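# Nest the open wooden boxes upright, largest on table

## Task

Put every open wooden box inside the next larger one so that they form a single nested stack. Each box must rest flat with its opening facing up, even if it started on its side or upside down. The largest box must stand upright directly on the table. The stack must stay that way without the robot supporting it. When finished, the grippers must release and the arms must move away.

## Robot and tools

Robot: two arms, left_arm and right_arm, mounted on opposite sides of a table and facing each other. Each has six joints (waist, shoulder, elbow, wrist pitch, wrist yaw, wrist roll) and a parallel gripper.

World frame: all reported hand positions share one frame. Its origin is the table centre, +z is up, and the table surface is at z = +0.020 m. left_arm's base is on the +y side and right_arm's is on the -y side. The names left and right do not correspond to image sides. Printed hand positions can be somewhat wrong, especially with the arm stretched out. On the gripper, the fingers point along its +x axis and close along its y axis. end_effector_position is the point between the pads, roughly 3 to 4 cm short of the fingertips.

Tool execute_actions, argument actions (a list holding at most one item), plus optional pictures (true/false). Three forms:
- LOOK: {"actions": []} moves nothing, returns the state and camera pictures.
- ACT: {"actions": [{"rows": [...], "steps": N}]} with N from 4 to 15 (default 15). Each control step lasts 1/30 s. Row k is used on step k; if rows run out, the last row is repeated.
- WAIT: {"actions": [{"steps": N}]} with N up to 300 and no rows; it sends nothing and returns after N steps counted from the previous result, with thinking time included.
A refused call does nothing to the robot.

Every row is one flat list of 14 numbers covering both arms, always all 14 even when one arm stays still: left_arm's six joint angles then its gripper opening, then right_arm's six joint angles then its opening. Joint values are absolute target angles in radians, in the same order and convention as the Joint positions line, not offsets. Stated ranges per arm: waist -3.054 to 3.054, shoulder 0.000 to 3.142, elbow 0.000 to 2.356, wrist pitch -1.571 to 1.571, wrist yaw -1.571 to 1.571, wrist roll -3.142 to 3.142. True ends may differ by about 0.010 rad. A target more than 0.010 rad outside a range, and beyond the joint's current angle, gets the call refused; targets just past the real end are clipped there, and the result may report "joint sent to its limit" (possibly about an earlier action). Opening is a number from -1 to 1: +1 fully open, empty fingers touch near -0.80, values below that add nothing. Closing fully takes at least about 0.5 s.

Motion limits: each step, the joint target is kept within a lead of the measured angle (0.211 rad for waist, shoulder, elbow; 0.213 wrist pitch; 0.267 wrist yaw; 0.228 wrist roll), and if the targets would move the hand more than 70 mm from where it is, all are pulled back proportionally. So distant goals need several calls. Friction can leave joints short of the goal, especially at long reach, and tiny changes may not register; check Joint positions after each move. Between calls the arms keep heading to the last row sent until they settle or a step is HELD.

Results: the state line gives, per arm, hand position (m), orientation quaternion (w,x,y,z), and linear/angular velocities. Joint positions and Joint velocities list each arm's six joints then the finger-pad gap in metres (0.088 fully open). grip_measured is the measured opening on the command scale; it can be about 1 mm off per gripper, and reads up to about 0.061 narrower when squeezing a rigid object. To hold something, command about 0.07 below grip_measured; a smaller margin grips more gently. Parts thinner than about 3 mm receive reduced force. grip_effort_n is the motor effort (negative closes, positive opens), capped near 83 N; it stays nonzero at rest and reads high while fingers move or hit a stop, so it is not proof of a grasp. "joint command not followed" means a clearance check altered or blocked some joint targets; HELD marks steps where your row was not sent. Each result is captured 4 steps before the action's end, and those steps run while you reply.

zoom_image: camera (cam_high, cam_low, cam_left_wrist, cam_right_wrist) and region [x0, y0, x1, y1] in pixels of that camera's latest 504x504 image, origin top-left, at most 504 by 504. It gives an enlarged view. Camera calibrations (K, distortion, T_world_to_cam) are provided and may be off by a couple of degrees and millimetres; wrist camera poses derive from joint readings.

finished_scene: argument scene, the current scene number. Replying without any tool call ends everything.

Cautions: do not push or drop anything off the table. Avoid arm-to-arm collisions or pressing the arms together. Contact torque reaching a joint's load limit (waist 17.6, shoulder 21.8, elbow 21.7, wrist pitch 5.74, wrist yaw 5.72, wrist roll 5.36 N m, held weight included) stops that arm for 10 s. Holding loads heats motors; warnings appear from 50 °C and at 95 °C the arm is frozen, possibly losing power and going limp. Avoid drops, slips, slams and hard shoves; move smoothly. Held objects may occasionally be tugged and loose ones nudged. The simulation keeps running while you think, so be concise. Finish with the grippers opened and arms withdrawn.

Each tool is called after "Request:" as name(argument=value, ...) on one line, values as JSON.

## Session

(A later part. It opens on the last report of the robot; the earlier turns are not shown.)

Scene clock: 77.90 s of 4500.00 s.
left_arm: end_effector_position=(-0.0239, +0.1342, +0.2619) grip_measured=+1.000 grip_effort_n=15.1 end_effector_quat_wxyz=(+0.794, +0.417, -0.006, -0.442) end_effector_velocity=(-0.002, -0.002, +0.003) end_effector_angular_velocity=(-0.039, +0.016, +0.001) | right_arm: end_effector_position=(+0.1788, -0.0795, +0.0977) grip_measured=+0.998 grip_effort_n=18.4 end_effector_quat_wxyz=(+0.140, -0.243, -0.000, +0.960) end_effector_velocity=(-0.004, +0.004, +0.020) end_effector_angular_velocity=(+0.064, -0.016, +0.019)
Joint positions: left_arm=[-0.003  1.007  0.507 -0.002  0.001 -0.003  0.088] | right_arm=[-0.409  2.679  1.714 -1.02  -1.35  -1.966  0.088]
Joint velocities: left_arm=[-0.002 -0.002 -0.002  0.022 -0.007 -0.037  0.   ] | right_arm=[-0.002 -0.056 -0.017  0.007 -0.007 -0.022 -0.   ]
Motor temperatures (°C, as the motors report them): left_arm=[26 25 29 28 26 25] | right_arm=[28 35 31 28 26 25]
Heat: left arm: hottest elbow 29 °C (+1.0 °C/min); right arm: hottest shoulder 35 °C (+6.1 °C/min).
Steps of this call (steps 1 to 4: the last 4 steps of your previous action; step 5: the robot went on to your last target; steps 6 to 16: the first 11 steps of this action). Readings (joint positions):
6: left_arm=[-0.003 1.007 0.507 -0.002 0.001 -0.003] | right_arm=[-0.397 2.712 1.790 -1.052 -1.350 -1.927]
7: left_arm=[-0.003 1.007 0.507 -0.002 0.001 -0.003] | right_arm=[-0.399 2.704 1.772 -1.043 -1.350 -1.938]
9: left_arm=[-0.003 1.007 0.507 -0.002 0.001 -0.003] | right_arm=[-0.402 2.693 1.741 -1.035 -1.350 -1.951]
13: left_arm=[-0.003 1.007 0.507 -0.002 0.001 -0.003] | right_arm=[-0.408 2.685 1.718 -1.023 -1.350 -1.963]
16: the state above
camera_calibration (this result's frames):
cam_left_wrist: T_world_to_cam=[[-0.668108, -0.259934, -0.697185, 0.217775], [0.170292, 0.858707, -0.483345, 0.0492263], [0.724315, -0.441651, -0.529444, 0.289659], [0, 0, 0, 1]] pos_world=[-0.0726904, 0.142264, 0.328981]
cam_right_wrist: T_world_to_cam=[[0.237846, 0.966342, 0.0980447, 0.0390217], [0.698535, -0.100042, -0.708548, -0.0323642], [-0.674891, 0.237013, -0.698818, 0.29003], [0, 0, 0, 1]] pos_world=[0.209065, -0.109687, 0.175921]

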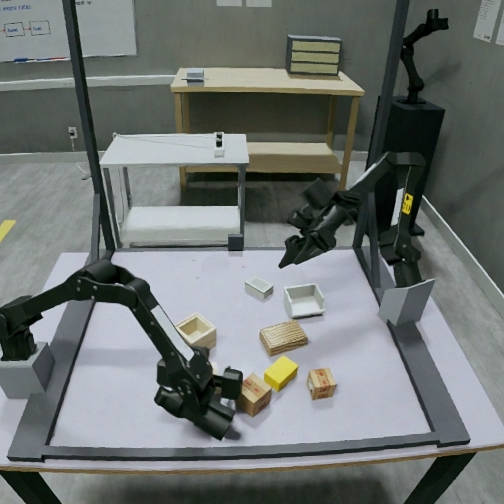

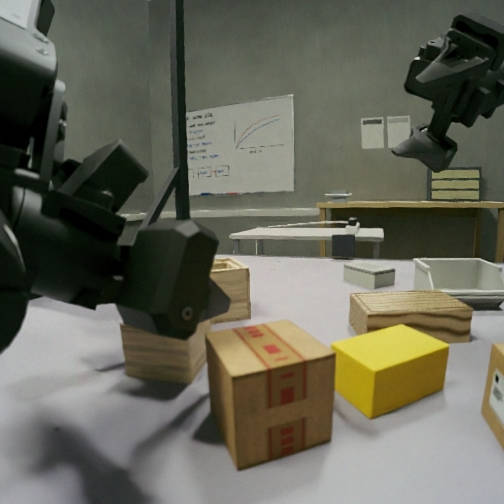

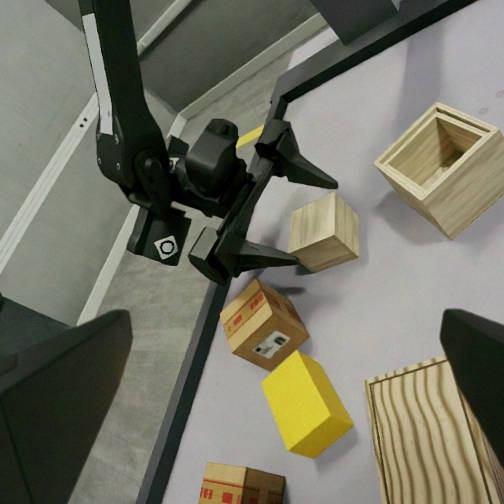

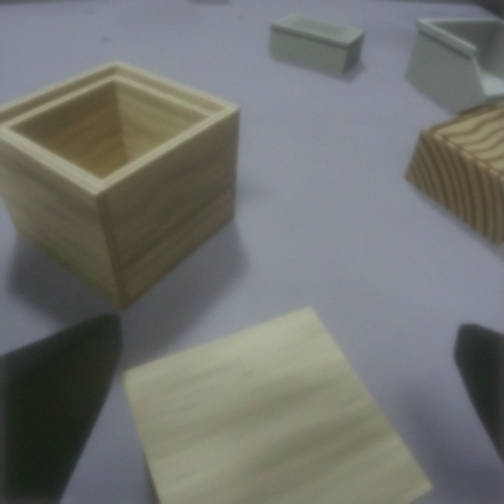

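Request:
execute_actions(actions=[{"rows":[[0,1,0.5,0,0,0,1,-0.39,2.73,1.70,-0.96,-1.35,-1.93,1]]}])

Request:
execute_actions(actions=[{"rows":[[0,1,0.5,0,0,0,1,-0.372,2.772,1.70,-0.905,-1.35,-1.91,1]]}], pictures=true)

Scene clock: 78.40 s of 4500.00 s.
left_arm: end_effector_position=(-0.0239, +0.1342, +0.2619) grip_measured=+1.000 grip_effort_n=15.1 end_effector_quat_wxyz=(+0.794, +0.417, -0.006, -0.442) end_effector_velocity=(+0.003, +0.002, -0.001) end_effector_angular_velocity=(+0.006, -0.016, +0.018) | right_arm: end_effector_position=(+0.1784, -0.0769, +0.0921) grip_measured=+0.998 grip_effort_n=17.4 end_effector_quat_wxyz=(+0.145, -0.235, +0.004, +0.961) end_effector_velocity=(+0.002, +0.000, -0.003) end_effector_angular_velocity=(-0.005, +0.009, -0.008)
Joint positions: left_arm=[-0.003  1.007  0.507 -0.002  0.001 -0.003  0.088] | right_arm=[-0.404  2.694  1.711 -0.974 -1.37  -1.926  0.088]
Joint velocities: left_arm=[-0.002  0.002 -0.002 -0.007 -0.022  0.007  0.   ] | right_arm=[-0.002  0.012  0.002  0.007 -0.007  0.007 -0.   ]
Motor temperatures (°C, as the motors report them): left_arm=[26 25 29 28 26 25] | right_arm=[28 35 31 28 26 25]
Heat: left arm: hottest elbow 29 °C (+1.0 °C/min); right arm: hottest shoulder 35 °C (+6.0 °C/min).
Steps of this call (steps 1 to 4: the last 4 steps of your previous action; steps 5 to 15: the first 11 steps of this action). Readings (joint positions):
5: left_arm=[-0.003 1.007 0.507 -0.002 0.001 -0.003] | right_arm=[-0.409 2.677 1.712 -1.012 -1.350 -1.963]
6: left_arm=[-0.003 1.007 0.507 -0.002 0.001 -0.003] | right_arm=[-0.407 2.680 1.712 -0.996 -1.350 -1.956]
8: left_arm=[-0.003 1.007 0.507 -0.002 0.001 -0.003] | right_arm=[-0.404 2.688 1.711 -0.987 -1.361 -1.941]
12: left_arm=[-0.003 1.007 0.507 -0.002 0.001 -0.003] | right_arm=[-0.404 2.693 1.711 -0.977 -1.368 -1.929]
15: the state above

Scene clock: 78.90 s of 4500.00 s.
left_arm: end_effector_position=(-0.0239, +0.1342, +0.2619) grip_measured=+1.000 grip_effort_n=15.6 end_effector_quat_wxyz=(+0.794, +0.417, -0.006, -0.442) end_effector_velocity=(+0.001, +0.001, -0.003) end_effector_angular_velocity=(+0.006, +0.005, +0.010) | right_arm: end_effector_position=(+0.1786, -0.0737, +0.0883) grip_measured=+0.998 grip_effort_n=16.0 end_effector_quat_wxyz=(+0.153, -0.218, +0.004, +0.964) end_effector_velocity=(+0.001, +0.000, -0.000) end_effector_angular_velocity=(-0.000, +0.008, -0.006)
Joint positions: left_arm=[-0.003  1.007  0.507 -0.002  0.001 -0.003  0.088] | right_arm=[-0.401  2.713  1.711 -0.932 -1.407 -1.894  0.088]
Joint velocities: left_arm=[-0.007  0.002 -0.002 -0.007 -0.007 -0.007  0.   ] | right_arm=[-0.002  0.002 -0.002  0.007 -0.007  0.007 -0.   ]
Motor temperatures (°C, as the motors report them): left_arm=[26 25 29 28 26 25] | right_arm=[28 35 31 28 26 25]
Heat: left arm: hottest elbow 29 °C (+1.0 °C/min); right arm: hottest shoulder 35 °C (+6.1 °C/min).
Steps of this call (steps 1 to 4: the last 4 steps of your previous action; steps 5 to 15: the first 11 steps of this action). Readings (joint positions):
5: left_arm=[-0.003 1.007 0.507 -0.002 0.001 -0.003] | right_arm=[-0.403 2.699 1.711 -0.968 -1.373 -1.920]
6: left_arm=[-0.003 1.007 0.507 -0.002 0.001 -0.003] | right_arm=[-0.402 2.703 1.711 -0.956 -1.384 -1.913]
8: left_arm=[-0.003 1.007 0.507 -0.002 0.001 -0.003] | right_arm=[-0.401 2.710 1.711 -0.948 -1.399 -1.902]
12: left_arm=[-0.003 1.007 0.507 -0.002 0.001 -0.003] | right_arm=[-0.401 2.713 1.711 -0.934 -1.405 -1.896]
15: the state above
camera_calibration (this result's frames):
cam_left_wrist: T_world_to_cam=[[-0.668108, -0.259934, -0.697185, 0.217775], [0.170292, 0.858707, -0.483345, 0.0492263], [0.724315, -0.441651, -0.529444, 0.289659], [0, 0, 0, 1]] pos_world=[-0.0726904, 0.142264, 0.328981]
cam_right_wrist: T_world_to_cam=[[0.266933, 0.959388, 0.0912266, 0.029287], [0.658454, -0.112441, -0.744174, -0.0289436], [-0.703694, 0.258713, -0.661727, 0.285463], [0, 0, 0, 1]] pos_world=[0.212119, -0.105205, 0.164688]

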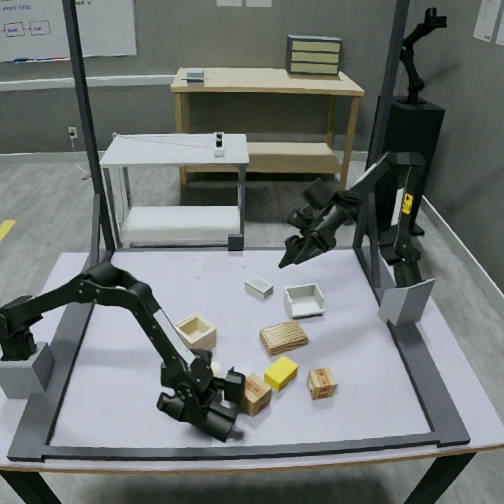

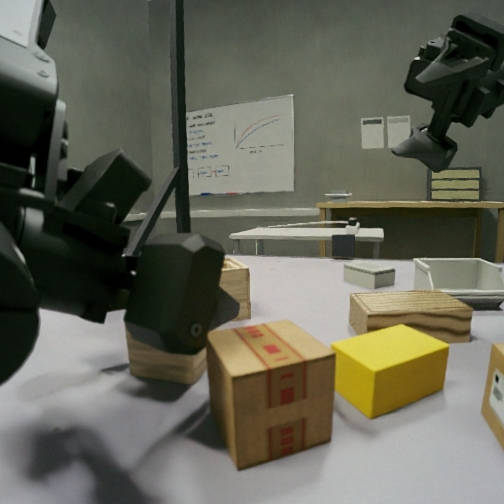

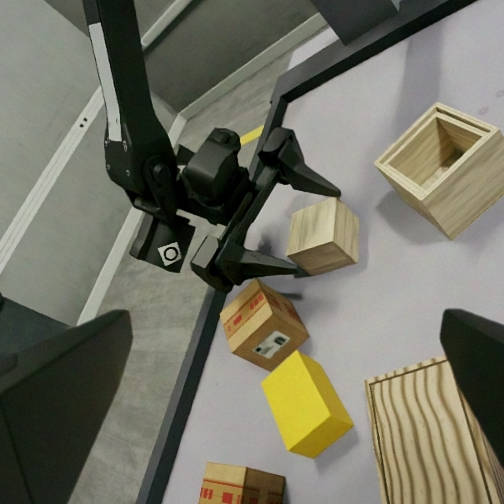

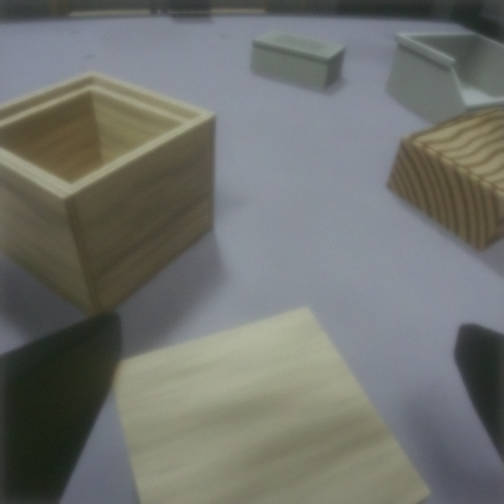

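Request:
execute_actions(actions=[{"rows":[[0,1,0.5,0,0,0,1,-0.40,2.5,1.70,-0.95,-1.35,-1.9,1]]}])

Request:
execute_actions(actions=[{"rows":[[0,1,0.5,0,0,0,1,-0.15,2.2,1.66,-0.95,-0.3,-0.3,1]],"steps":15}])

Request:
execute_actions(actions=[{"rows":[[0,1,0.5,0,0,0,1,-0.15,2.28,1.65,-0.98,-0.3,-0.3,1]],"steps":15}])

Request:
execute_actions(actions=[{"steps":15}], pictures=true)

Scene clock: 79.63 s of 4500.00 s.
left_arm: end_effector_position=(-0.0239, +0.1342, +0.2619) grip_measured=+1.000 grip_effort_n=15.6 end_effector_quat_wxyz=(+0.794, +0.417, -0.006, -0.442) end_effector_velocity=(-0.000, +0.000, +0.001) end_effector_angular_velocity=(-0.004, +0.002, +0.007) | right_arm: end_effector_position=(+0.1626, -0.0573, +0.1635) grip_measured=+0.998 grip_effort_n=16.0 end_effector_quat_wxyz=(+0.137, -0.263, -0.088, +0.951) end_effector_velocity=(-0.004, -0.005, +0.001) end_effector_angular_velocity=(-0.038, +0.022, -0.009)
Joint positions: left_arm=[-0.003  1.007  0.507 -0.002  0.001 -0.003  0.088] | right_arm=[-0.399  2.501  1.707 -0.945 -1.352 -1.901  0.088]
Joint velocities: left_arm=[-0.002 -0.002  0.002 -0.007 -0.007 -0.007  0.   ] | right_arm=[ 0.002 -0.002 -0.002 -0.051 -0.007 -0.007  0.   ]
Motor temperatures (°C, as the motors report them): left_arm=[26 25 29 28 26 25] | right_arm=[28 35 31 28 26 25]
Heat: left arm: hottest elbow 29 °C (+1.0 °C/min); right arm: hottest shoulder 35 °C (+6.1 °C/min).
Steps of this call (steps 1 to 4: the last 4 steps of your previous action; steps 5 to 11: the robot went on to your last target; steps 12 to 22: the first 11 steps of this action). Readings (joint positions):
12: left_arm=[-0.003 1.007 0.507 -0.002 0.001 -0.003] | right_arm=[-0.402 2.696 1.711 -0.929 -1.406 -1.892]
13: left_arm=[-0.003 1.007 0.507 -0.002 0.001 -0.003] | right_arm=[-0.402 2.673 1.705 -0.929 -1.376 -1.897]
15: left_arm=[-0.003 1.007 0.507 -0.002 0.001 -0.003] | right_arm=[-0.400 2.621 1.700 -0.933 -1.352 -1.901]
19: left_arm=[-0.003 1.007 0.507 -0.002 0.001 -0.003] | right_arm=[-0.399 2.521 1.705 -0.941 -1.352 -1.901]
22: the state above

Scene clock: 80.13 s of 4500.00 s.
left_arm: end_effector_position=(-0.0239, +0.1342, +0.2619) grip_measured=+1.000 grip_effort_n=15.6 end_effector_quat_wxyz=(+0.794, +0.417, -0.006, -0.442) end_effector_velocity=(+0.002, +0.001, +0.001) end_effector_angular_velocity=(-0.022, +0.001, +0.019) | right_arm: end_effector_position=(+0.0780, -0.0681, +0.1807) grip_measured=+0.998 grip_effort_n=16.0 end_effector_quat_wxyz=(+0.101, -0.508, +0.030, +0.855) end_effector_velocity=(+0.138, +0.004, -0.013) end_effector_angular_velocity=(-0.541, -1.548, -1.341)
Joint positions: left_arm=[-0.003  1.007  0.507 -0.002  0.001 -0.003  0.088] | right_arm=[-0.141  2.208  1.679 -0.949 -0.791 -1.407  0.088]
Joint velocities: left_arm=[-0.002 -0.002 -0.007  0.007 -0.022 -0.022  0.   ] | right_arm=[ 0.134 -0.32   0.002  0.007  1.751  1.531 -0.   ]
Motor temperatures (°C, as the motors report them): left_arm=[26 25 29 28 26 25] | right_arm=[28 36 31 28 26 25]
Heat: left arm: hottest elbow 29 °C (+1.0 °C/min); right arm: hottest shoulder 36 °C (+7.0 °C/min).
Steps of this call (steps 1 to 4: the last 4 steps of your previous action; steps 5 to 15: the first 11 steps of this action). Readings (joint positions):
5: left_arm=[-0.003 1.007 0.507 -0.002 0.001 -0.003] | right_arm=[-0.395 2.489 1.705 -0.947 -1.329 -1.878]
6: left_arm=[-0.003 1.007 0.507 -0.002 0.001 -0.003] | right_arm=[-0.381 2.469 1.696 -0.948 -1.274 -1.838]
8: left_arm=[-0.003 1.007 0.507 -0.002 0.001 -0.003] | right_arm=[-0.325 2.415 1.684 -0.949 -1.187 -1.762]
12: left_arm=[-0.003 1.007 0.507 -0.002 0.001 -0.003] | right_arm=[-0.187 2.273 1.679 -0.949 -0.965 -1.564]
15: the state above

Scene clock: 80.63 s of 4500.00 s.
left_arm: end_effector_position=(-0.0239, +0.1342, +0.2619) grip_measured=+1.000 grip_effort_n=15.1 end_effector_quat_wxyz=(+0.794, +0.417, -0.006, -0.442) end_effector_velocity=(+0.000, +0.001, +0.003) end_effector_angular_velocity=(-0.004, -0.020, +0.008) | right_arm: end_effector_position=(+0.1596, -0.0865, +0.1358) grip_measured=+0.998 grip_effort_n=15.6 end_effector_quat_wxyz=(+0.365, -0.600, +0.350, +0.620) end_effector_velocity=(+0.009, -0.003, -0.000) end_effector_angular_velocity=(-0.036, -0.014, -1.576)
Joint positions: left_arm=[-0.003  1.007  0.507 -0.002  0.001 -0.003  0.088] | right_arm=[-0.154  2.268  1.658 -0.977 -0.314 -0.617  0.088]
Joint velocities: left_arm=[-0.002 -0.007  0.002 -0.007 -0.022  0.007  0.   ] | right_arm=[ 0.002 -0.002 -0.002 -0.007  0.066  1.575 -0.   ]
Motor temperatures (°C, as the motors report them): left_arm=[26 25 29 28 26 25] | right_arm=[28 36 30 28 26 25]
Heat: left arm: hottest elbow 29 °C (+1.0 °C/min); right arm: hottest shoulder 36 °C (+7.1 °C/min).
Steps of this call (steps 1 to 4: the last 4 steps of your previous action; steps 5 to 15: the first 11 steps of this action). Readings (joint positions):
5: left_arm=[-0.003 1.007 0.507 -0.002 0.001 -0.003] | right_arm=[-0.150 2.207 1.672 -0.953 -0.485 -1.144]
6: left_arm=[-0.003 1.007 0.507 -0.002 0.001 -0.003] | right_arm=[-0.153 2.214 1.672 -0.957 -0.439 -1.091]
8: left_arm=[-0.003 1.007 0.507 -0.002 0.001 -0.003] | right_arm=[-0.155 2.234 1.671 -0.966 -0.378 -0.985]
12: left_arm=[-0.003 1.007 0.507 -0.002 0.001 -0.003] | right_arm=[-0.155 2.265 1.659 -0.976 -0.327 -0.775]
15: the state above

Scene clock: 81.13 s of 4500.00 s.
left_arm: end_effector_position=(-0.0239, +0.1342, +0.2619) grip_measured=+1.000 grip_effort_n=15.6 end_effector_quat_wxyz=(+0.794, +0.417, -0.006, -0.442) end_effector_velocity=(-0.000, +0.002, -0.000) end_effector_angular_velocity=(+0.005, -0.009, +0.002) | right_arm: end_effector_position=(+0.1608, -0.0870, +0.1356) grip_measured=+0.998 grip_effort_n=16.0 end_effector_quat_wxyz=(+0.454, -0.540, +0.440, +0.556) end_effector_velocity=(-0.003, -0.002, +0.001) end_effector_angular_velocity=(-0.004, +0.024, -0.040)
Joint positions: left_arm=[-0.003  1.007  0.507 -0.002  0.001 -0.003  0.088] | right_arm=[-0.154  2.268  1.658 -0.978 -0.306 -0.307  0.088]
Joint velocities: left_arm=[-0.002 -0.007 -0.002 -0.007 -0.007  0.007  0.   ] | right_arm=[-0.002 -0.002 -0.002 -0.007 -0.022  0.037 -0.   ]
Motor temperatures (°C, as the motors report them): left_arm=[26 25 29 28 26 25] | right_arm=[28 36 30 28 26 25]
Heat: left arm: hottest elbow 29 °C (+1.0 °C/min); right arm: hottest shoulder 36 °C (+7.0 °C/min).
Kept back: nothing.
Steps of this call (steps 1 to 4: the last 4 steps of your previous action; steps 5 to 15: the robot went on to your last target). Readings (joint positions):
1: left_arm=[-0.003 1.007 0.507 -0.002 0.001 -0.003] | right_arm=[-0.154 2.268 1.658 -0.977 -0.312 -0.564]
2: left_arm=[-0.003 1.007 0.507 -0.002 0.001 -0.003] | right_arm=[-0.154 2.268 1.658 -0.977 -0.311 -0.512]
4: left_arm=[-0.003 1.007 0.507 -0.002 0.001 -0.003] | right_arm=[-0.154 2.268 1.658 -0.978 -0.308 -0.420]
8: left_arm=[-0.003 1.007 0.507 -0.002 0.001 -0.003] | right_arm=[-0.154 2.268 1.658 -0.978 -0.306 -0.338]
15: the state above
camera_calibration (this result's frames):
cam_left_wrist: T_world_to_cam=[[-0.668108, -0.259934, -0.697185, 0.217775], [0.170292, 0.858707, -0.483345, 0.0492263], [0.724315, -0.441651, -0.529444, 0.289659], [0, 0, 0, 1]] pos_world=[-0.0726904, 0.142264, 0.328981]
cam_right_wrist: T_world_to_cam=[[0.970687, 0.240075, -0.0113855, -0.119338], [0.234937, -0.937787, 0.255656, -0.122699], [0.0506995, -0.250837, -0.966701, 0.183398], [0, 0, 0, 1]] pos_world=[0.135369, -0.0404125, 0.207301]

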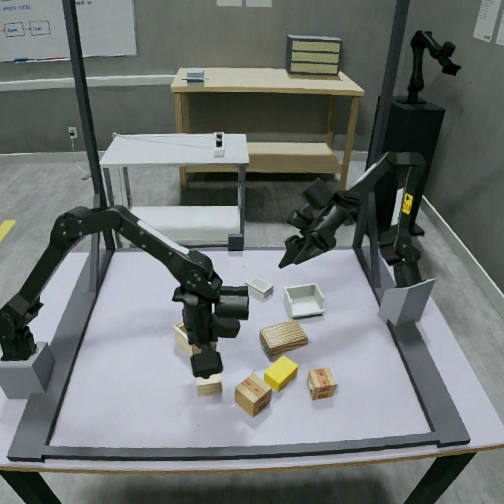

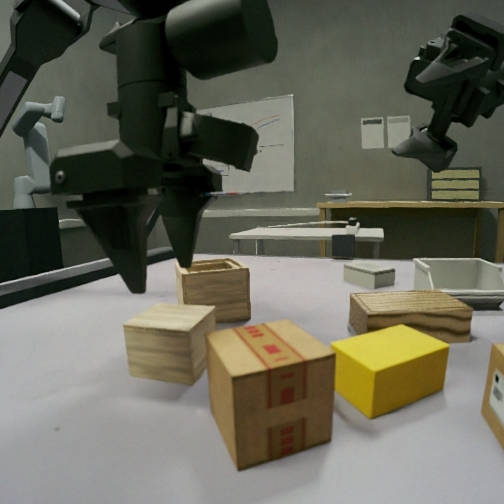

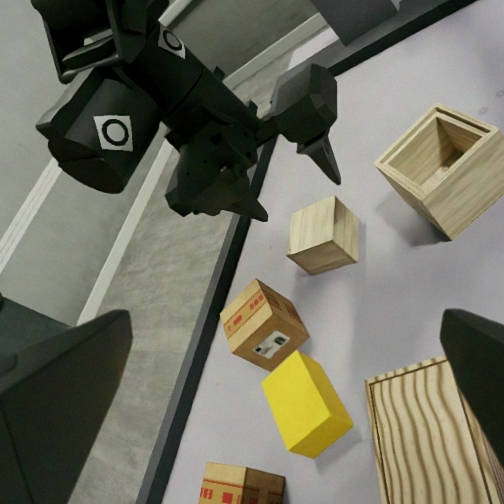

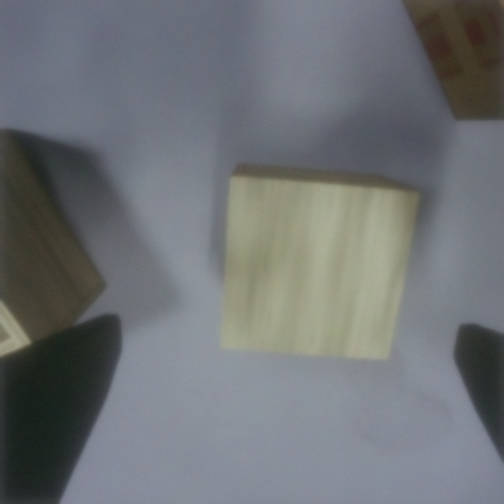

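Request:
execute_actions(actions=[{"rows":[[0,1,0.5,0,0,0,1,-0.135,2.36,1.67,-0.92,-0.3,-0.33,1]]}])

Request:
execute_actions(actions=[{"rows":[[0,1,0.5,0,0,0,1,-0.12,2.43,1.675,-0.86,-0.3,-0.33,1]]}], pictures=true)

Scene clock: 81.70 s of 4500.00 s.
left_arm: end_effector_position=(-0.0239, +0.1342, +0.2619) grip_measured=+1.000 grip_effort_n=15.1 end_effector_quat_wxyz=(+0.794, +0.417, -0.006, -0.442) end_effector_velocity=(+0.000, +0.002, -0.004) end_effector_angular_velocity=(+0.002, +0.011, -0.002) | right_arm: end_effector_position=(+0.1637, -0.0821, +0.1047) grip_measured=+0.998 grip_effort_n=16.0 end_effector_quat_wxyz=(+0.440, -0.551, +0.438, +0.557) end_effector_velocity=(+0.001, +0.011, +0.001) end_effector_angular_velocity=(+0.053, +0.017, +0.030)
Joint positions: left_arm=[-0.003  1.007  0.507 -0.002  0.001 -0.003  0.088] | right_arm=[-0.138  2.347  1.665 -0.925 -0.304 -0.326  0.088]
Joint velocities: left_arm=[-0.002 -0.002 -0.012  0.007  0.007 -0.007  0.   ] | right_arm=[-0.007 -0.002 -0.002  0.051 -0.022 -0.022  0.   ]
Motor temperatures (°C, as the motors report them): left_arm=[26 25 29 28 26 25] | right_arm=[28 36 31 28 26 25]
Heat: left arm: hottest elbow 29 °C (+1.0 °C/min); right arm: hottest shoulder 36 °C (+7.1 °C/min).
Steps of this call (steps 1 to 6: the robot went on to your last target; steps 7 to 17: the first 11 steps of this action). Readings (joint positions):
7: left_arm=[-0.003 1.007 0.507 -0.002 0.001 -0.003] | right_arm=[-0.154 2.274 1.658 -0.977 -0.305 -0.305]
8: left_arm=[-0.003 1.007 0.507 -0.002 0.001 -0.003] | right_arm=[-0.152 2.284 1.660 -0.961 -0.305 -0.310]
10: left_arm=[-0.003 1.007 0.507 -0.002 0.001 -0.003] | right_arm=[-0.147 2.309 1.665 -0.938 -0.305 -0.318]
14: left_arm=[-0.003 1.007 0.507 -0.002 0.001 -0.003] | right_arm=[-0.138 2.345 1.665 -0.929 -0.304 -0.325]
17: the state above

Scene clock: 82.20 s of 4500.00 s.
left_arm: end_effector_position=(-0.0239, +0.1342, +0.2619) grip_measured=+1.000 grip_effort_n=15.1 end_effector_quat_wxyz=(+0.794, +0.417, -0.006, -0.442) end_effector_velocity=(+0.000, +0.002, -0.002) end_effector_angular_velocity=(+0.011, +0.001, -0.001) | right_arm: end_effector_position=(+0.1660, -0.0765, +0.0773) grip_measured=+0.998 grip_effort_n=15.6 end_effector_quat_wxyz=(+0.434, -0.556, +0.436, +0.560) end_effector_velocity=(+0.005, +0.010, -0.001) end_effector_angular_velocity=(+0.046, -0.011, -0.001)
Joint positions: left_arm=[-0.003  1.007  0.507 -0.002  0.001 -0.003  0.088] | right_arm=[-0.123  2.416  1.674 -0.865 -0.304 -0.328  0.088]
Joint velocities: left_arm=[ 0.002 -0.002 -0.002 -0.007  0.007  0.007  0.   ] | right_arm=[-0.007  0.002 -0.002  0.051  0.007  0.007 -0.   ]
Motor temperatures (°C, as the motors report them): left_arm=[26 25 29 28 26 25] | right_arm=[28 36 31 28 26 25]
Heat: left arm: hottest elbow 29 °C (+1.0 °C/min); right arm: hottest shoulder 36 °C (+7.0 °C/min).
Steps of this call (steps 1 to 4: the last 4 steps of your previous action; steps 5 to 15: the first 11 steps of this action). Readings (joint positions):
5: left_arm=[-0.003 1.007 0.507 -0.002 0.001 -0.003] | right_arm=[-0.137 2.353 1.665 -0.919 -0.304 -0.327]
6: left_arm=[-0.003 1.007 0.507 -0.002 0.001 -0.003] | right_arm=[-0.136 2.360 1.668 -0.901 -0.304 -0.328]
8: left_arm=[-0.003 1.007 0.507 -0.002 0.001 -0.003] | right_arm=[-0.132 2.382 1.674 -0.878 -0.304 -0.328]
12: left_arm=[-0.003 1.007 0.507 -0.002 0.001 -0.003] | right_arm=[-0.124 2.414 1.674 -0.869 -0.304 -0.328]
15: the state above
camera_calibration (this result's frames):
cam_left_wrist: T_world_to_cam=[[-0.668108, -0.259934, -0.697185, 0.217775], [0.170292, 0.858707, -0.483345, 0.0492263], [0.724315, -0.441651, -0.529444, 0.289659], [0, 0, 0, 1]] pos_world=[-0.0726904, 0.142264, 0.328981]
cam_right_wrist: T_world_to_cam=[[0.958848, 0.283318, -0.0184635, -0.121745], [0.276913, -0.918852, 0.281123, -0.106697], [0.062682, -0.274667, -0.959494, 0.124992], [0, 0, 0, 1]] pos_world=[0.138446, -0.0292147, 0.147676]

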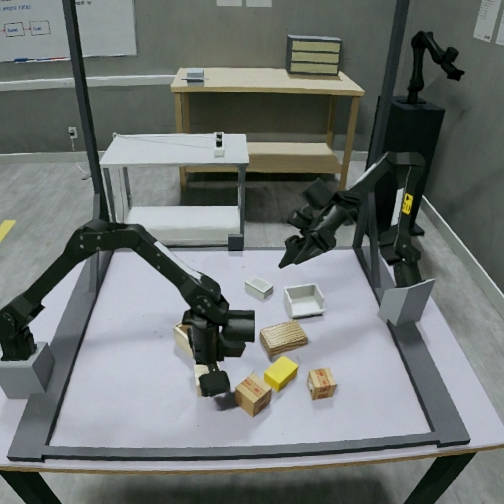

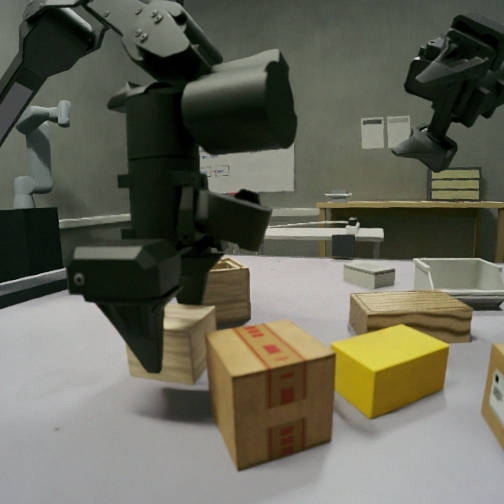

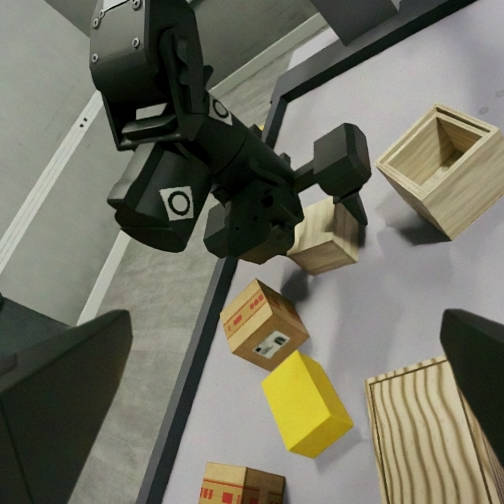

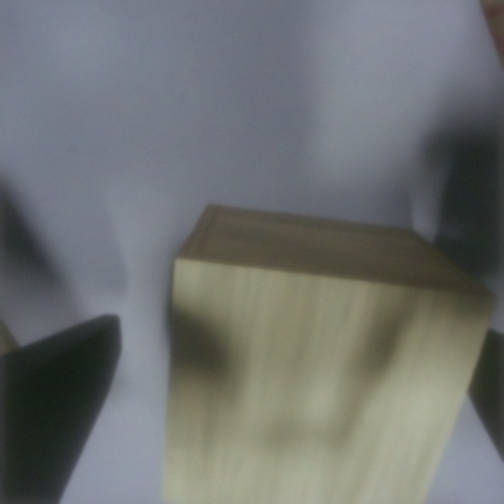

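Request:
execute_actions(actions=[{"rows":[[0,1,0.5,0,0,0,1,-0.123,2.416,1.674,-0.865,-0.304,-0.328,0.05]]}])

Request:
execute_actions(actions=[{"rows":[[0,1,0.5,0,0,0,1,-0.13,2.37,1.67,-0.90,-0.304,0.0,0.05]]}])

Request:
execute_actions(actions=[{"rows":[[0,1,0.5,0,0,0,1,-0.13,2.37,1.67,-0.90,-0.304,0.32,0.05]]}])

Request:
execute_actions(actions=[{"rows":[[0,1,0.5,0,0,0,1,-0.123,2.425,1.674,-0.86,-0.304,0.32,0.05]]}])

Request:
execute_actions(actions=[{"rows":[[0,1,0.5,0,0,0,1,-0.123,2.425,1.674,-0.86,-0.304,0.32,1]]}], pictures=true)

Scene clock: 82.73 s of 4500.00 s.
left_arm: end_effector_position=(-0.0239, +0.1342, +0.2619) grip_measured=+1.000 grip_effort_n=15.6 end_effector_quat_wxyz=(+0.794, +0.417, -0.006, -0.442) end_effector_velocity=(+0.001, +0.002, -0.001) end_effector_angular_velocity=(-0.010, +0.013, +0.016) | right_arm: end_effector_position=(+0.1664, -0.0765, +0.0772) grip_measured=+0.344 grip_effort_n=-83.5 end_effector_quat_wxyz=(+0.435, -0.555, +0.436, +0.559) end_effector_velocity=(+0.001, -0.004, +0.002) end_effector_angular_velocity=(-0.016, -0.006, -0.000)
Joint positions: left_arm=[-0.003  1.007  0.507 -0.002  0.001 -0.003  0.088] | right_arm=[-0.124  2.416  1.674 -0.865 -0.304 -0.328  0.056]
Joint velocities: left_arm=[-0.002 -0.002 -0.002 -0.007 -0.007 -0.022  0.   ] | right_arm=[-0.002 -0.002  0.002 -0.022  0.007 -0.007  0.008]
Motor temperatures (°C, as the motors report them): left_arm=[26 25 29 28 26 25] | right_arm=[28 36 31 28 26 25]
Heat: left arm: hottest elbow 29 °C (+1.0 °C/min); right arm: hottest shoulder 36 °C (+7.1 °C/min).
Steps of this call (steps 1 to 4: the last 4 steps of your previous action; step 5: the robot went on to your last target; steps 6 to 16: the first 11 steps of this action). Readings (joint positions):
6: left_arm=[-0.003 1.007 0.507 -0.002 0.001 -0.003] | right_arm=[-0.123 2.416 1.674 -0.863 -0.304 -0.328]
7: left_arm=[-0.003 1.007 0.507 -0.002 0.001 -0.003] | right_arm=[-0.123 2.416 1.674 -0.863 -0.304 -0.328]
9: left_arm=[-0.003 1.007 0.507 -0.002 0.001 -0.003] | right_arm=[-0.123 2.416 1.674 -0.863 -0.304 -0.328]
13: left_arm=[-0.003 1.007 0.507 -0.002 0.001 -0.003] | right_arm=[-0.123 2.416 1.674 -0.864 -0.304 -0.328]
16: the state above

Scene clock: 83.23 s of 4500.00 s.
left_arm: end_effector_position=(-0.0239, +0.1342, +0.2619) grip_measured=+1.000 grip_effort_n=15.1 end_effector_quat_wxyz=(+0.794, +0.417, -0.006, -0.442) end_effector_velocity=(-0.001, -0.000, +0.002) end_effector_angular_velocity=(-0.005, -0.013, -0.008) | right_arm: end_effector_position=(+0.1638, -0.0776, +0.0927) grip_measured=+0.347 grip_effort_n=-83.5 end_effector_quat_wxyz=(+0.517, -0.480, +0.515, +0.487) end_effector_velocity=(-0.002, -0.010, +0.003) end_effector_angular_velocity=(-0.043, +0.013, -0.155)
Joint positions: left_arm=[-0.003  1.007  0.507 -0.002  0.001 -0.003  0.088] | right_arm=[-0.129  2.379  1.674 -0.896 -0.304 -0.02   0.056]
Joint velocities: left_arm=[-0.002 -0.007 -0.002  0.007 -0.007  0.007  0.   ] | right_arm=[-0.002 -0.007 -0.002 -0.051 -0.007  0.139 -0.   ]
Motor temperatures (°C, as the motors report them): left_arm=[26 25 29 28 26 25] | right_arm=[28 36 31 28 26 25]
Heat: left arm: hottest elbow 29 °C (+1.0 °C/min); right arm: hottest shoulder 36 °C (+7.0 °C/min).
Steps of this call (steps 1 to 4: the last 4 steps of your previous action; steps 5 to 15: the first 11 steps of this action). Readings (joint positions):
5: left_arm=[-0.003 1.007 0.507 -0.002 0.001 -0.003] | right_arm=[-0.124 2.414 1.674 -0.866 -0.304 -0.295]
6: left_arm=[-0.003 1.007 0.507 -0.002 0.001 -0.003] | right_arm=[-0.124 2.412 1.674 -0.876 -0.304 -0.239]
8: left_arm=[-0.003 1.007 0.507 -0.002 0.001 -0.003] | right_arm=[-0.125 2.403 1.674 -0.888 -0.304 -0.140]
12: left_arm=[-0.003 1.007 0.507 -0.002 0.001 -0.003] | right_arm=[-0.128 2.383 1.674 -0.894 -0.304 -0.044]
15: the state above

Scene clock: 83.73 s of 4500.00 s.
left_arm: end_effector_position=(-0.0239, +0.1342, +0.2619) grip_measured=+1.000 grip_effort_n=15.1 end_effector_quat_wxyz=(+0.794, +0.417, -0.006, -0.442) end_effector_velocity=(+0.002, +0.003, -0.003) end_effector_angular_velocity=(+0.003, +0.004, +0.014) | right_arm: end_effector_position=(+0.1639, -0.0781, +0.0927) grip_measured=+0.347 grip_effort_n=-83.5 end_effector_quat_wxyz=(+0.587, -0.391, +0.587, +0.398) end_effector_velocity=(+0.004, -0.004, +0.000) end_effector_angular_velocity=(-0.011, -0.005, -0.164)
Joint positions: left_arm=[-0.003  1.007  0.507 -0.002  0.001 -0.003  0.088] | right_arm=[-0.129  2.379  1.674 -0.898 -0.304  0.301  0.056]
Joint velocities: left_arm=[-0.002 -0.002 -0.007 -0.007 -0.007 -0.007  0.   ] | right_arm=[-0.007 -0.002 -0.007 -0.007  0.007  0.154 -0.   ]
Motor temperatures (°C, as the motors report them): left_arm=[26 25 29 28 26 25] | right_arm=[28 36 31 28 26 25]
Heat: left arm: hottest elbow 29 °C (+1.0 °C/min); right arm: hottest shoulder 36 °C (+6.1 °C/min).
Steps of this call (steps 1 to 4: the last 4 steps of your previous action; steps 5 to 15: the first 11 steps of this action). Readings (joint positions):
5: left_arm=[-0.003 1.007 0.507 -0.002 0.001 -0.003] | right_arm=[-0.129 2.379 1.674 -0.898 -0.304 0.026]
6: left_arm=[-0.003 1.007 0.507 -0.002 0.001 -0.003] | right_arm=[-0.129 2.379 1.674 -0.898 -0.304 0.083]
8: left_arm=[-0.003 1.007 0.507 -0.002 0.001 -0.003] | right_arm=[-0.129 2.379 1.674 -0.898 -0.304 0.182]
12: left_arm=[-0.003 1.007 0.507 -0.002 0.001 -0.003] | right_arm=[-0.129 2.379 1.674 -0.898 -0.304 0.276]
15: the state above

Scene clock: 84.23 s of 4500.00 s.
left_arm: end_effector_position=(-0.0239, +0.1342, +0.2619) grip_measured=+1.000 grip_effort_n=15.6 end_effector_quat_wxyz=(+0.794, +0.417, -0.006, -0.442) end_effector_velocity=(+0.001, +0.003, -0.002) end_effector_angular_velocity=(+0.015, -0.005, +0.012) | right_arm: end_effector_position=(+0.1670, -0.0754, +0.0802) grip_measured=+0.347 grip_effort_n=-83.5 end_effector_quat_wxyz=(+0.590, -0.387, +0.589, +0.394) end_effector_velocity=(-0.004, +0.004, +0.000) end_effector_angular_velocity=(+0.022, +0.020, +0.016)
Joint positions: left_arm=[-0.003  1.007  0.507 -0.002  0.001 -0.003  0.088] | right_arm=[-0.127  2.41   1.674 -0.864 -0.304  0.318  0.056]
Joint velocities: left_arm=[-0.002 -0.002  0.002 -0.022 -0.007  0.007  0.   ] | right_arm=[ 0.002 -0.002 -0.002  0.022 -0.022 -0.007 -0.   ]
Motor temperatures (°C, as the motors report them): left_arm=[26 25 29 28 26 25] | right_arm=[28 36 31 28 26 25]
Heat: left arm: hottest elbow 29 °C (+1.0 °C/min); right arm: hottest shoulder 36 °C (+6.0 °C/min).
Steps of this call (steps 1 to 4: the last 4 steps of your previous action; steps 5 to 15: the first 11 steps of this action). Readings (joint positions):
5: left_arm=[-0.003 1.007 0.507 -0.002 0.001 -0.003] | right_arm=[-0.129 2.380 1.674 -0.897 -0.304 0.314]
6: left_arm=[-0.003 1.007 0.507 -0.002 0.001 -0.003] | right_arm=[-0.129 2.383 1.674 -0.889 -0.304 0.315]
8: left_arm=[-0.003 1.007 0.507 -0.002 0.001 -0.003] | right_arm=[-0.129 2.391 1.674 -0.873 -0.304 0.316]
12: left_arm=[-0.003 1.007 0.507 -0.002 0.001 -0.003] | right_arm=[-0.127 2.407 1.674 -0.866 -0.304 0.317]
15: the state above

Scene clock: 84.73 s of 4500.00 s.
left_arm: end_effector_position=(-0.0239, +0.1342, +0.2619) grip_measured=+1.000 grip_effort_n=15.1 end_effector_quat_wxyz=(+0.794, +0.417, -0.006, -0.442) end_effector_velocity=(-0.002, -0.001, -0.000) end_effector_angular_velocity=(-0.014, +0.019, -0.004) | right_arm: end_effector_position=(+0.1669, -0.0750, +0.0800) grip_measured=+0.956 grip_effort_n=19.3 end_effector_quat_wxyz=(+0.590, -0.386, +0.589, +0.395) end_effector_velocity=(-0.001, -0.002, +0.001) end_effector_angular_velocity=(-0.003, +0.023, -0.002)
Joint positions: left_arm=[-0.003  1.007  0.507 -0.002  0.001 -0.003  0.088] | right_arm=[-0.126  2.41   1.674 -0.862 -0.304  0.318  0.086]
Joint velocities: left_arm=[-0.002 -0.002 -0.002  0.007  0.007 -0.022  0.   ] | right_arm=[-0.007 -0.002 -0.002 -0.007 -0.022 -0.007  0.018]
Motor temperatures (°C, as the motors report them): left_arm=[26 25 29 28 26 25] | right_arm=[28 36 31 28 26 25]
Heat: left arm: hottest elbow 29 °C (+1.0 °C/min); right arm: hottest shoulder 36 °C (+6.1 °C/min).
Steps of this call (steps 1 to 4: the last 4 steps of your previous action; steps 5 to 15: the first 11 steps of this action). Readings (joint positions):
5: left_arm=[-0.003 1.007 0.507 -0.002 0.001 -0.003] | right_arm=[-0.126 2.410 1.674 -0.862 -0.304 0.318]
6: left_arm=[-0.003 1.007 0.507 -0.002 0.001 -0.003] | right_arm=[-0.126 2.410 1.674 -0.862 -0.304 0.318]
8: left_arm=[-0.003 1.007 0.507 -0.002 0.001 -0.003] | right_arm=[-0.126 2.410 1.674 -0.862 -0.304 0.318]
12: left_arm=[-0.003 1.007 0.507 -0.002 0.001 -0.003] | right_arm=[-0.126 2.410 1.674 -0.862 -0.304 0.318]
15: the state above
camera_calibration (this result's frames):
cam_left_wrist: T_world_to_cam=[[-0.668108, -0.259934, -0.697185, 0.217775], [0.170292, 0.858707, -0.483345, 0.0492263], [0.724315, -0.441651, -0.529444, 0.289659], [0, 0, 0, 1]] pos_world=[-0.0726904, 0.142264, 0.328981]
cam_right_wrist: T_world_to_cam=[[0.935987, -0.351352, -0.0219158, -0.166484], [-0.332137, -0.902003, 0.275819, -0.00298072], [-0.116678, -0.250884, -0.96096, 0.159806], [0, 0, 0, 1]] pos_world=[0.173483, -0.0210905, 0.15074]

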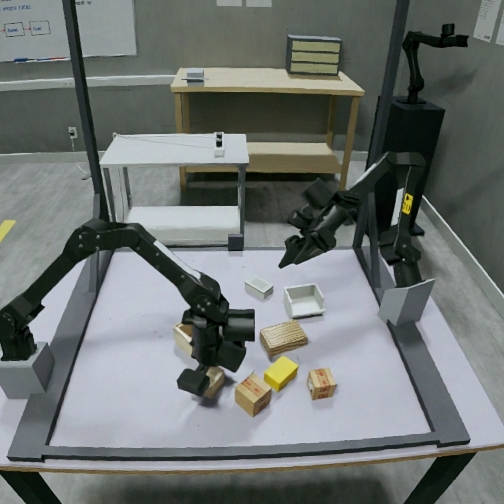

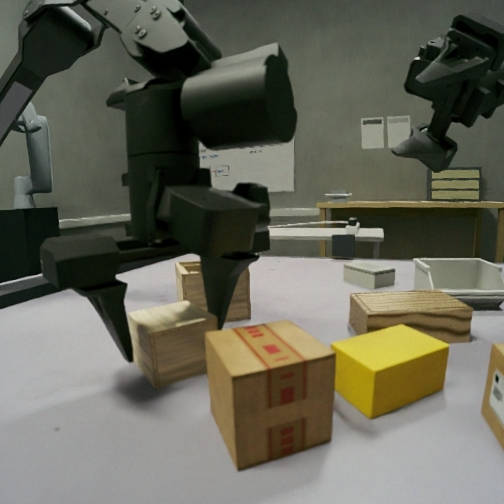

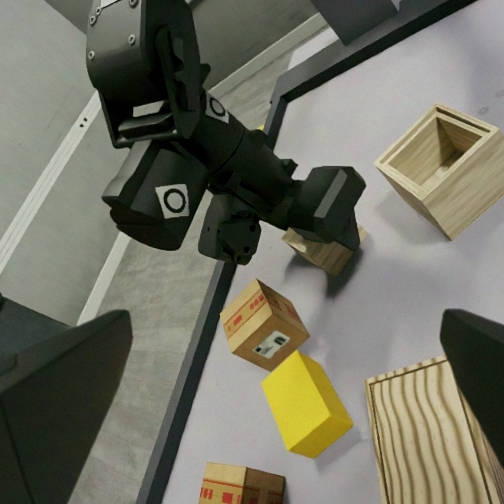

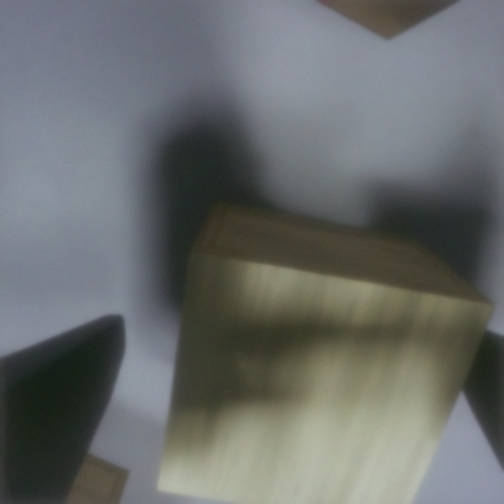

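Request:
execute_actions(actions=[{"rows":[[0,1,0.5,0,0,0,1,-0.13,2.2,1.66,-0.9,-0.304,0.3,1]]}])

Request:
execute_actions(actions=[{"rows":[[0,1,0.5,0,0,0,1,-0.53,2.25,1.3,0.3,-1.5,-0.79,1]]}])

Request:
execute_actions(actions=[{"rows":[[0,1,0.5,0,0,0,1,-0.53,2.5,1.22,0.55,-1.5,-0.79,1]]}])

Request:
execute_actions(actions=[{"rows":[[0,1,0.5,0,0,0,1,-0.53,2.68,1.22,0.6,-1.5,-0.79,1]]}])

Request:
execute_actions(actions=[{"rows":[[0,1,0.5,0,0,0,1,-0.53,2.68,1.22,0.6,-1.5,-0.79,1]]}], pictures=true)

Scene clock: 85.60 s of 4500.00 s.
left_arm: end_effector_position=(-0.0239, +0.1342, +0.2619) grip_measured=+1.000 grip_effort_n=15.6 end_effector_quat_wxyz=(+0.794, +0.417, -0.006, -0.442) end_effector_velocity=(+0.002, +0.002, -0.000) end_effector_angular_velocity=(-0.004, +0.002, +0.014) | right_arm: end_effector_position=(+0.1426, -0.0601, +0.1662) grip_measured=+0.998 grip_effort_n=18.4 end_effector_quat_wxyz=(+0.613, -0.357, +0.535, +0.460) end_effector_velocity=(-0.001, -0.020, -0.002) end_effector_angular_velocity=(-0.088, +0.031, -0.038)
Joint positions: left_arm=[-0.003  1.007  0.507 -0.002  0.001 -0.003  0.088] | right_arm=[-0.129  2.196  1.671 -0.894 -0.304  0.303  0.088]
Joint velocities: left_arm=[ 0.002 -0.002 -0.002 -0.007 -0.007 -0.007  0.   ] | right_arm=[-0.007 -0.002 -0.002 -0.095 -0.022  0.007 -0.   ]
Motor temperatures (°C, as the motors report them): left_arm=[26 25 29 28 26 25] | right_arm=[28 36 31 28 26 25]
Heat: left arm: hottest elbow 29 °C (+1.0 °C/min); right arm: hottest shoulder 36 °C (+6.1 °C/min).
Steps of this call (steps 1 to 4: the last 4 steps of your previous action; steps 5 to 15: the robot went on to your last target; steps 16 to 26: the first 11 steps of this action). Readings (joint positions):
16: left_arm=[-0.003 1.007 0.507 -0.002 0.001 -0.003] | right_arm=[-0.126 2.398 1.673 -0.862 -0.304 0.318]
17: left_arm=[-0.003 1.007 0.507 -0.002 0.001 -0.003] | right_arm=[-0.126 2.382 1.668 -0.873 -0.304 0.315]
19: left_arm=[-0.003 1.007 0.507 -0.002 0.001 -0.003] | right_arm=[-0.126 2.326 1.660 -0.888 -0.304 0.310]
23: left_arm=[-0.003 1.007 0.507 -0.002 0.001 -0.003] | right_arm=[-0.127 2.217 1.667 -0.889 -0.304 0.304]
26: the state above

Scene clock: 86.10 s of 4500.00 s.
left_arm: end_effector_position=(-0.0239, +0.1342, +0.2619) grip_measured=+1.000 grip_effort_n=15.1 end_effector_quat_wxyz=(+0.794, +0.417, -0.006, -0.442) end_effector_velocity=(-0.001, -0.001, -0.002) end_effector_angular_velocity=(-0.002, +0.010, -0.006) | right_arm: end_effector_position=(+0.2427, -0.0826, +0.1505) grip_measured=+0.998 grip_effort_n=17.9 end_effector_quat_wxyz=(+0.496, -0.217, +0.476, +0.693) end_effector_velocity=(+0.115, +0.067, +0.179) end_effector_angular_velocity=(+2.304, +0.345, +1.455)
Joint positions: left_arm=[-0.003  1.007  0.507 -0.002  0.001 -0.003  0.088] | right_arm=[-0.507  2.247  1.338 -0.433 -0.878 -0.199  0.088]
Joint velocities: left_arm=[-0.002  0.002 -0.002  0.007  0.007 -0.007  0.   ] | right_arm=[-0.676  0.071 -0.374  1.429 -1.766 -1.575 -0.   ]
Motor temperatures (°C, as the motors report them): left_arm=[26 25 29 28 26 25] | right_arm=[28 36 31 28 26 25]
Heat: left arm: hottest elbow 29 °C (+1.0 °C/min); right arm: hottest shoulder 36 °C (+6.0 °C/min).
Steps of this call (steps 1 to 4: the last 4 steps of your previous action; steps 5 to 15: the first 11 steps of this action). Readings (joint positions):
5: left_arm=[-0.003 1.007 0.507 -0.002 0.001 -0.003] | right_arm=[-0.135 2.197 1.654 -0.876 -0.330 0.277]
6: left_arm=[-0.003 1.007 0.507 -0.002 0.001 -0.003] | right_arm=[-0.154 2.196 1.624 -0.826 -0.394 0.230]
8: left_arm=[-0.003 1.007 0.507 -0.002 0.001 -0.003] | right_arm=[-0.220 2.200 1.560 -0.748 -0.489 0.146]
12: left_arm=[-0.003 1.007 0.507 -0.002 0.001 -0.003] | right_arm=[-0.397 2.231 1.405 -0.576 -0.704 -0.042]
15: the state above

Scene clock: 86.60 s of 4500.00 s.
left_arm: end_effector_position=(-0.0239, +0.1342, +0.2619) grip_measured=+1.000 grip_effort_n=15.6 end_effector_quat_wxyz=(+0.794, +0.417, -0.006, -0.442) end_effector_velocity=(+0.002, +0.002, -0.000) end_effector_angular_velocity=(-0.004, +0.002, +0.014) | right_arm: end_effector_position=(+0.2207, -0.0820, +0.1269) grip_measured=+0.998 grip_effort_n=17.4 end_effector_quat_wxyz=(+0.282, -0.151, +0.069, +0.945) end_effector_velocity=(+0.009, +0.077, +0.103) end_effector_angular_velocity=(+1.518, -0.672, +0.600)
Joint positions: left_arm=[-0.003  1.007  0.507 -0.002  0.001 -0.003  0.088] | right_arm=[-0.528  2.493  1.219  0.287 -1.474 -0.764  0.088]
Joint velocities: left_arm=[ 0.002 -0.002 -0.002 -0.007 -0.007 -0.007  0.   ] | right_arm=[-0.002  0.002 -0.002  1.531 -0.212 -0.227 -0.   ]
Motor temperatures (°C, as the motors report them): left_arm=[26 25 29 28 26 25] | right_arm=[28 36 31 28 26 25]
Heat: left arm: hottest elbow 29 °C (+1.0 °C/min); right arm: hottest shoulder 36 °C (+6.1 °C/min).
Steps of this call (steps 1 to 4: the last 4 steps of your previous action; steps 5 to 15: the first 11 steps of this action). Readings (joint positions):
5: left_arm=[-0.003 1.007 0.507 -0.002 0.001 -0.003] | right_arm=[-0.532 2.262 1.316 -0.182 -1.185 -0.458]
6: left_arm=[-0.003 1.007 0.507 -0.002 0.001 -0.003] | right_arm=[-0.530 2.281 1.312 -0.129 -1.246 -0.505]
8: left_arm=[-0.003 1.007 0.507 -0.002 0.001 -0.003] | right_arm=[-0.528 2.345 1.293 -0.042 -1.346 -0.602]
12: left_arm=[-0.003 1.007 0.507 -0.002 0.001 -0.003] | right_arm=[-0.528 2.473 1.230 0.140 -1.442 -0.730]
15: the state above

Scene clock: 87.10 s of 4500.00 s.
left_arm: end_effector_position=(-0.0239, +0.1342, +0.2619) grip_measured=+1.000 grip_effort_n=15.1 end_effector_quat_wxyz=(+0.794, +0.417, -0.006, -0.442) end_effector_velocity=(+0.003, +0.004, -0.003) end_effector_angular_velocity=(+0.007, -0.002, +0.026) | right_arm: end_effector_position=(+0.2339, -0.0867, +0.0899) grip_measured=+0.998 grip_effort_n=17.9 end_effector_quat_wxyz=(+0.265, -0.157, -0.019, +0.951) end_effector_velocity=(+0.001, -0.004, -0.000) end_effector_angular_velocity=(+0.009, +0.012, +0.011)
Joint positions: left_arm=[-0.003  1.007  0.507 -0.002  0.001 -0.003  0.088] | right_arm=[-0.539  2.649  1.225  0.593 -1.512 -0.784  0.088]
Joint velocities: left_arm=[-0.007 -0.002 -0.002 -0.022 -0.022 -0.007  0.   ] | right_arm=[-0.007  0.007 -0.002  0.007 -0.022 -0.007  0.   ]
Motor temperatures (°C, as the motors report them): left_arm=[26 25 29 28 26 25] | right_arm=[28 36 31 28 26 25]
Heat: left arm: hottest elbow 29 °C (+1.0 °C/min); right arm: hottest shoulder 36 °C (+6.0 °C/min).
Steps of this call (steps 1 to 4: the last 4 steps of your previous action; steps 5 to 15: the first 11 steps of this action). Readings (joint positions):
5: left_arm=[-0.003 1.007 0.507 -0.002 0.001 -0.003] | right_arm=[-0.529 2.508 1.222 0.492 -1.495 -0.782]
6: left_arm=[-0.003 1.007 0.507 -0.002 0.001 -0.003] | right_arm=[-0.529 2.530 1.230 0.529 -1.499 -0.784]
8: left_arm=[-0.003 1.007 0.507 -0.002 0.001 -0.003] | right_arm=[-0.529 2.585 1.236 0.555 -1.499 -0.786]
12: left_arm=[-0.003 1.007 0.507 -0.002 0.001 -0.003] | right_arm=[-0.538 2.648 1.225 0.584 -1.521 -0.781]
15: the state above

Scene clock: 87.60 s of 4500.00 s.
left_arm: end_effector_position=(-0.0239, +0.1342, +0.2619) grip_measured=+1.000 grip_effort_n=15.1 end_effector_quat_wxyz=(+0.794, +0.417, -0.006, -0.442) end_effector_velocity=(+0.001, +0.003, +0.001) end_effector_angular_velocity=(-0.000, +0.003, +0.017) | right_arm: end_effector_position=(+0.2339, -0.0866, +0.0899) grip_measured=+0.998 grip_effort_n=17.9 end_effector_quat_wxyz=(+0.264, -0.158, -0.021, +0.951) end_effector_velocity=(-0.002, -0.001, +0.001) end_effector_angular_velocity=(-0.008, +0.009, +0.006)
Joint positions: left_arm=[-0.003  1.007  0.507 -0.002  0.001 -0.003  0.088] | right_arm=[-0.539  2.65   1.225  0.599 -1.513 -0.784  0.088]
Joint velocities: left_arm=[ 0.002 -0.007  0.002 -0.022 -0.007 -0.007  0.   ] | right_arm=[ 0.002 -0.007 -0.002 -0.022 -0.007 -0.007 -0.   ]
Motor temperatures (°C, as the motors report them): left_arm=[26 25 29 29 26 25] | right_arm=[28 36 31 28 26 25]
Heat: left arm: hottest elbow 29 °C (+1.0 °C/min); right arm: hottest shoulder 36 °C (+6.1 °C/min).
Steps of this call (steps 1 to 4: the last 4 steps of your previous action; steps 5 to 15: the first 11 steps of this action). Readings (joint positions):
5: left_arm=[-0.003 1.007 0.507 -0.002 0.001 -0.003] | right_arm=[-0.539 2.649 1.225 0.598 -1.512 -0.784]
6: left_arm=[-0.003 1.007 0.507 -0.002 0.001 -0.003] | right_arm=[-0.539 2.649 1.225 0.598 -1.512 -0.784]
8: left_arm=[-0.003 1.007 0.507 -0.002 0.001 -0.003] | right_arm=[-0.539 2.650 1.225 0.599 -1.513 -0.784]
12: left_arm=[-0.003 1.007 0.507 -0.002 0.001 -0.003] | right_arm=[-0.539 2.650 1.225 0.599 -1.513 -0.784]
15: the state above
camera_calibration (this result's frames):
cam_left_wrist: T_world_to_cam=[[-0.668108, -0.259934, -0.697185, 0.217775], [0.170292, 0.858707, -0.483345, 0.0492263], [0.724315, -0.441651, -0.529444, 0.289659], [0, 0, 0, 1]] pos_world=[-0.0726904, 0.142264, 0.328981]
cam_right_wrist: T_world_to_cam=[[0.471913, 0.867268, 0.158572, -0.0352148], [0.550134, -0.149116, -0.821655, -0.0364866], [-0.688949, 0.474986, -0.547483, 0.333797], [0, 0, 0, 1]] pos_world=[0.26666, -0.133449, 0.158353]

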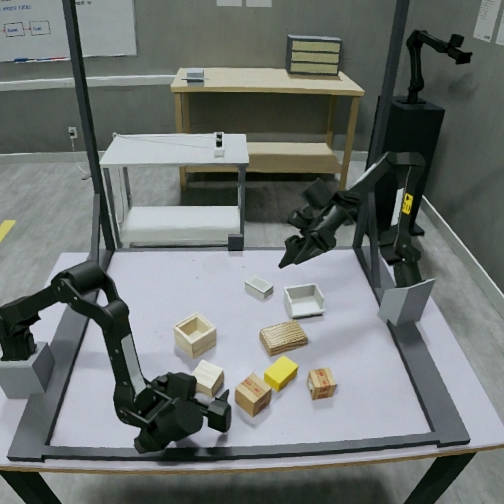

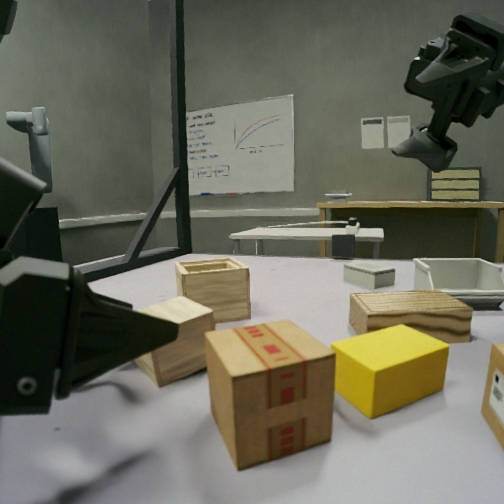

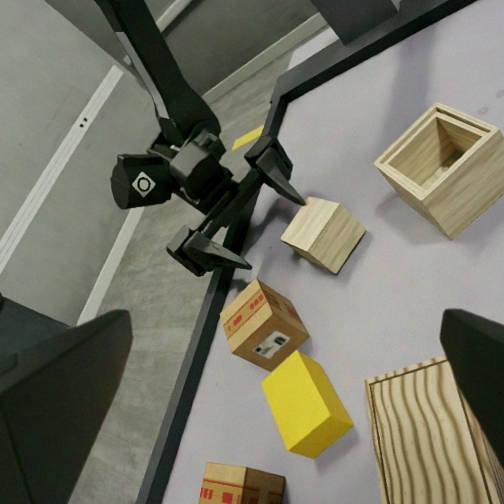

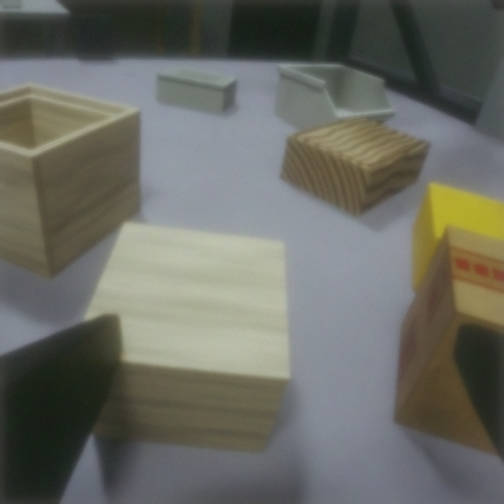

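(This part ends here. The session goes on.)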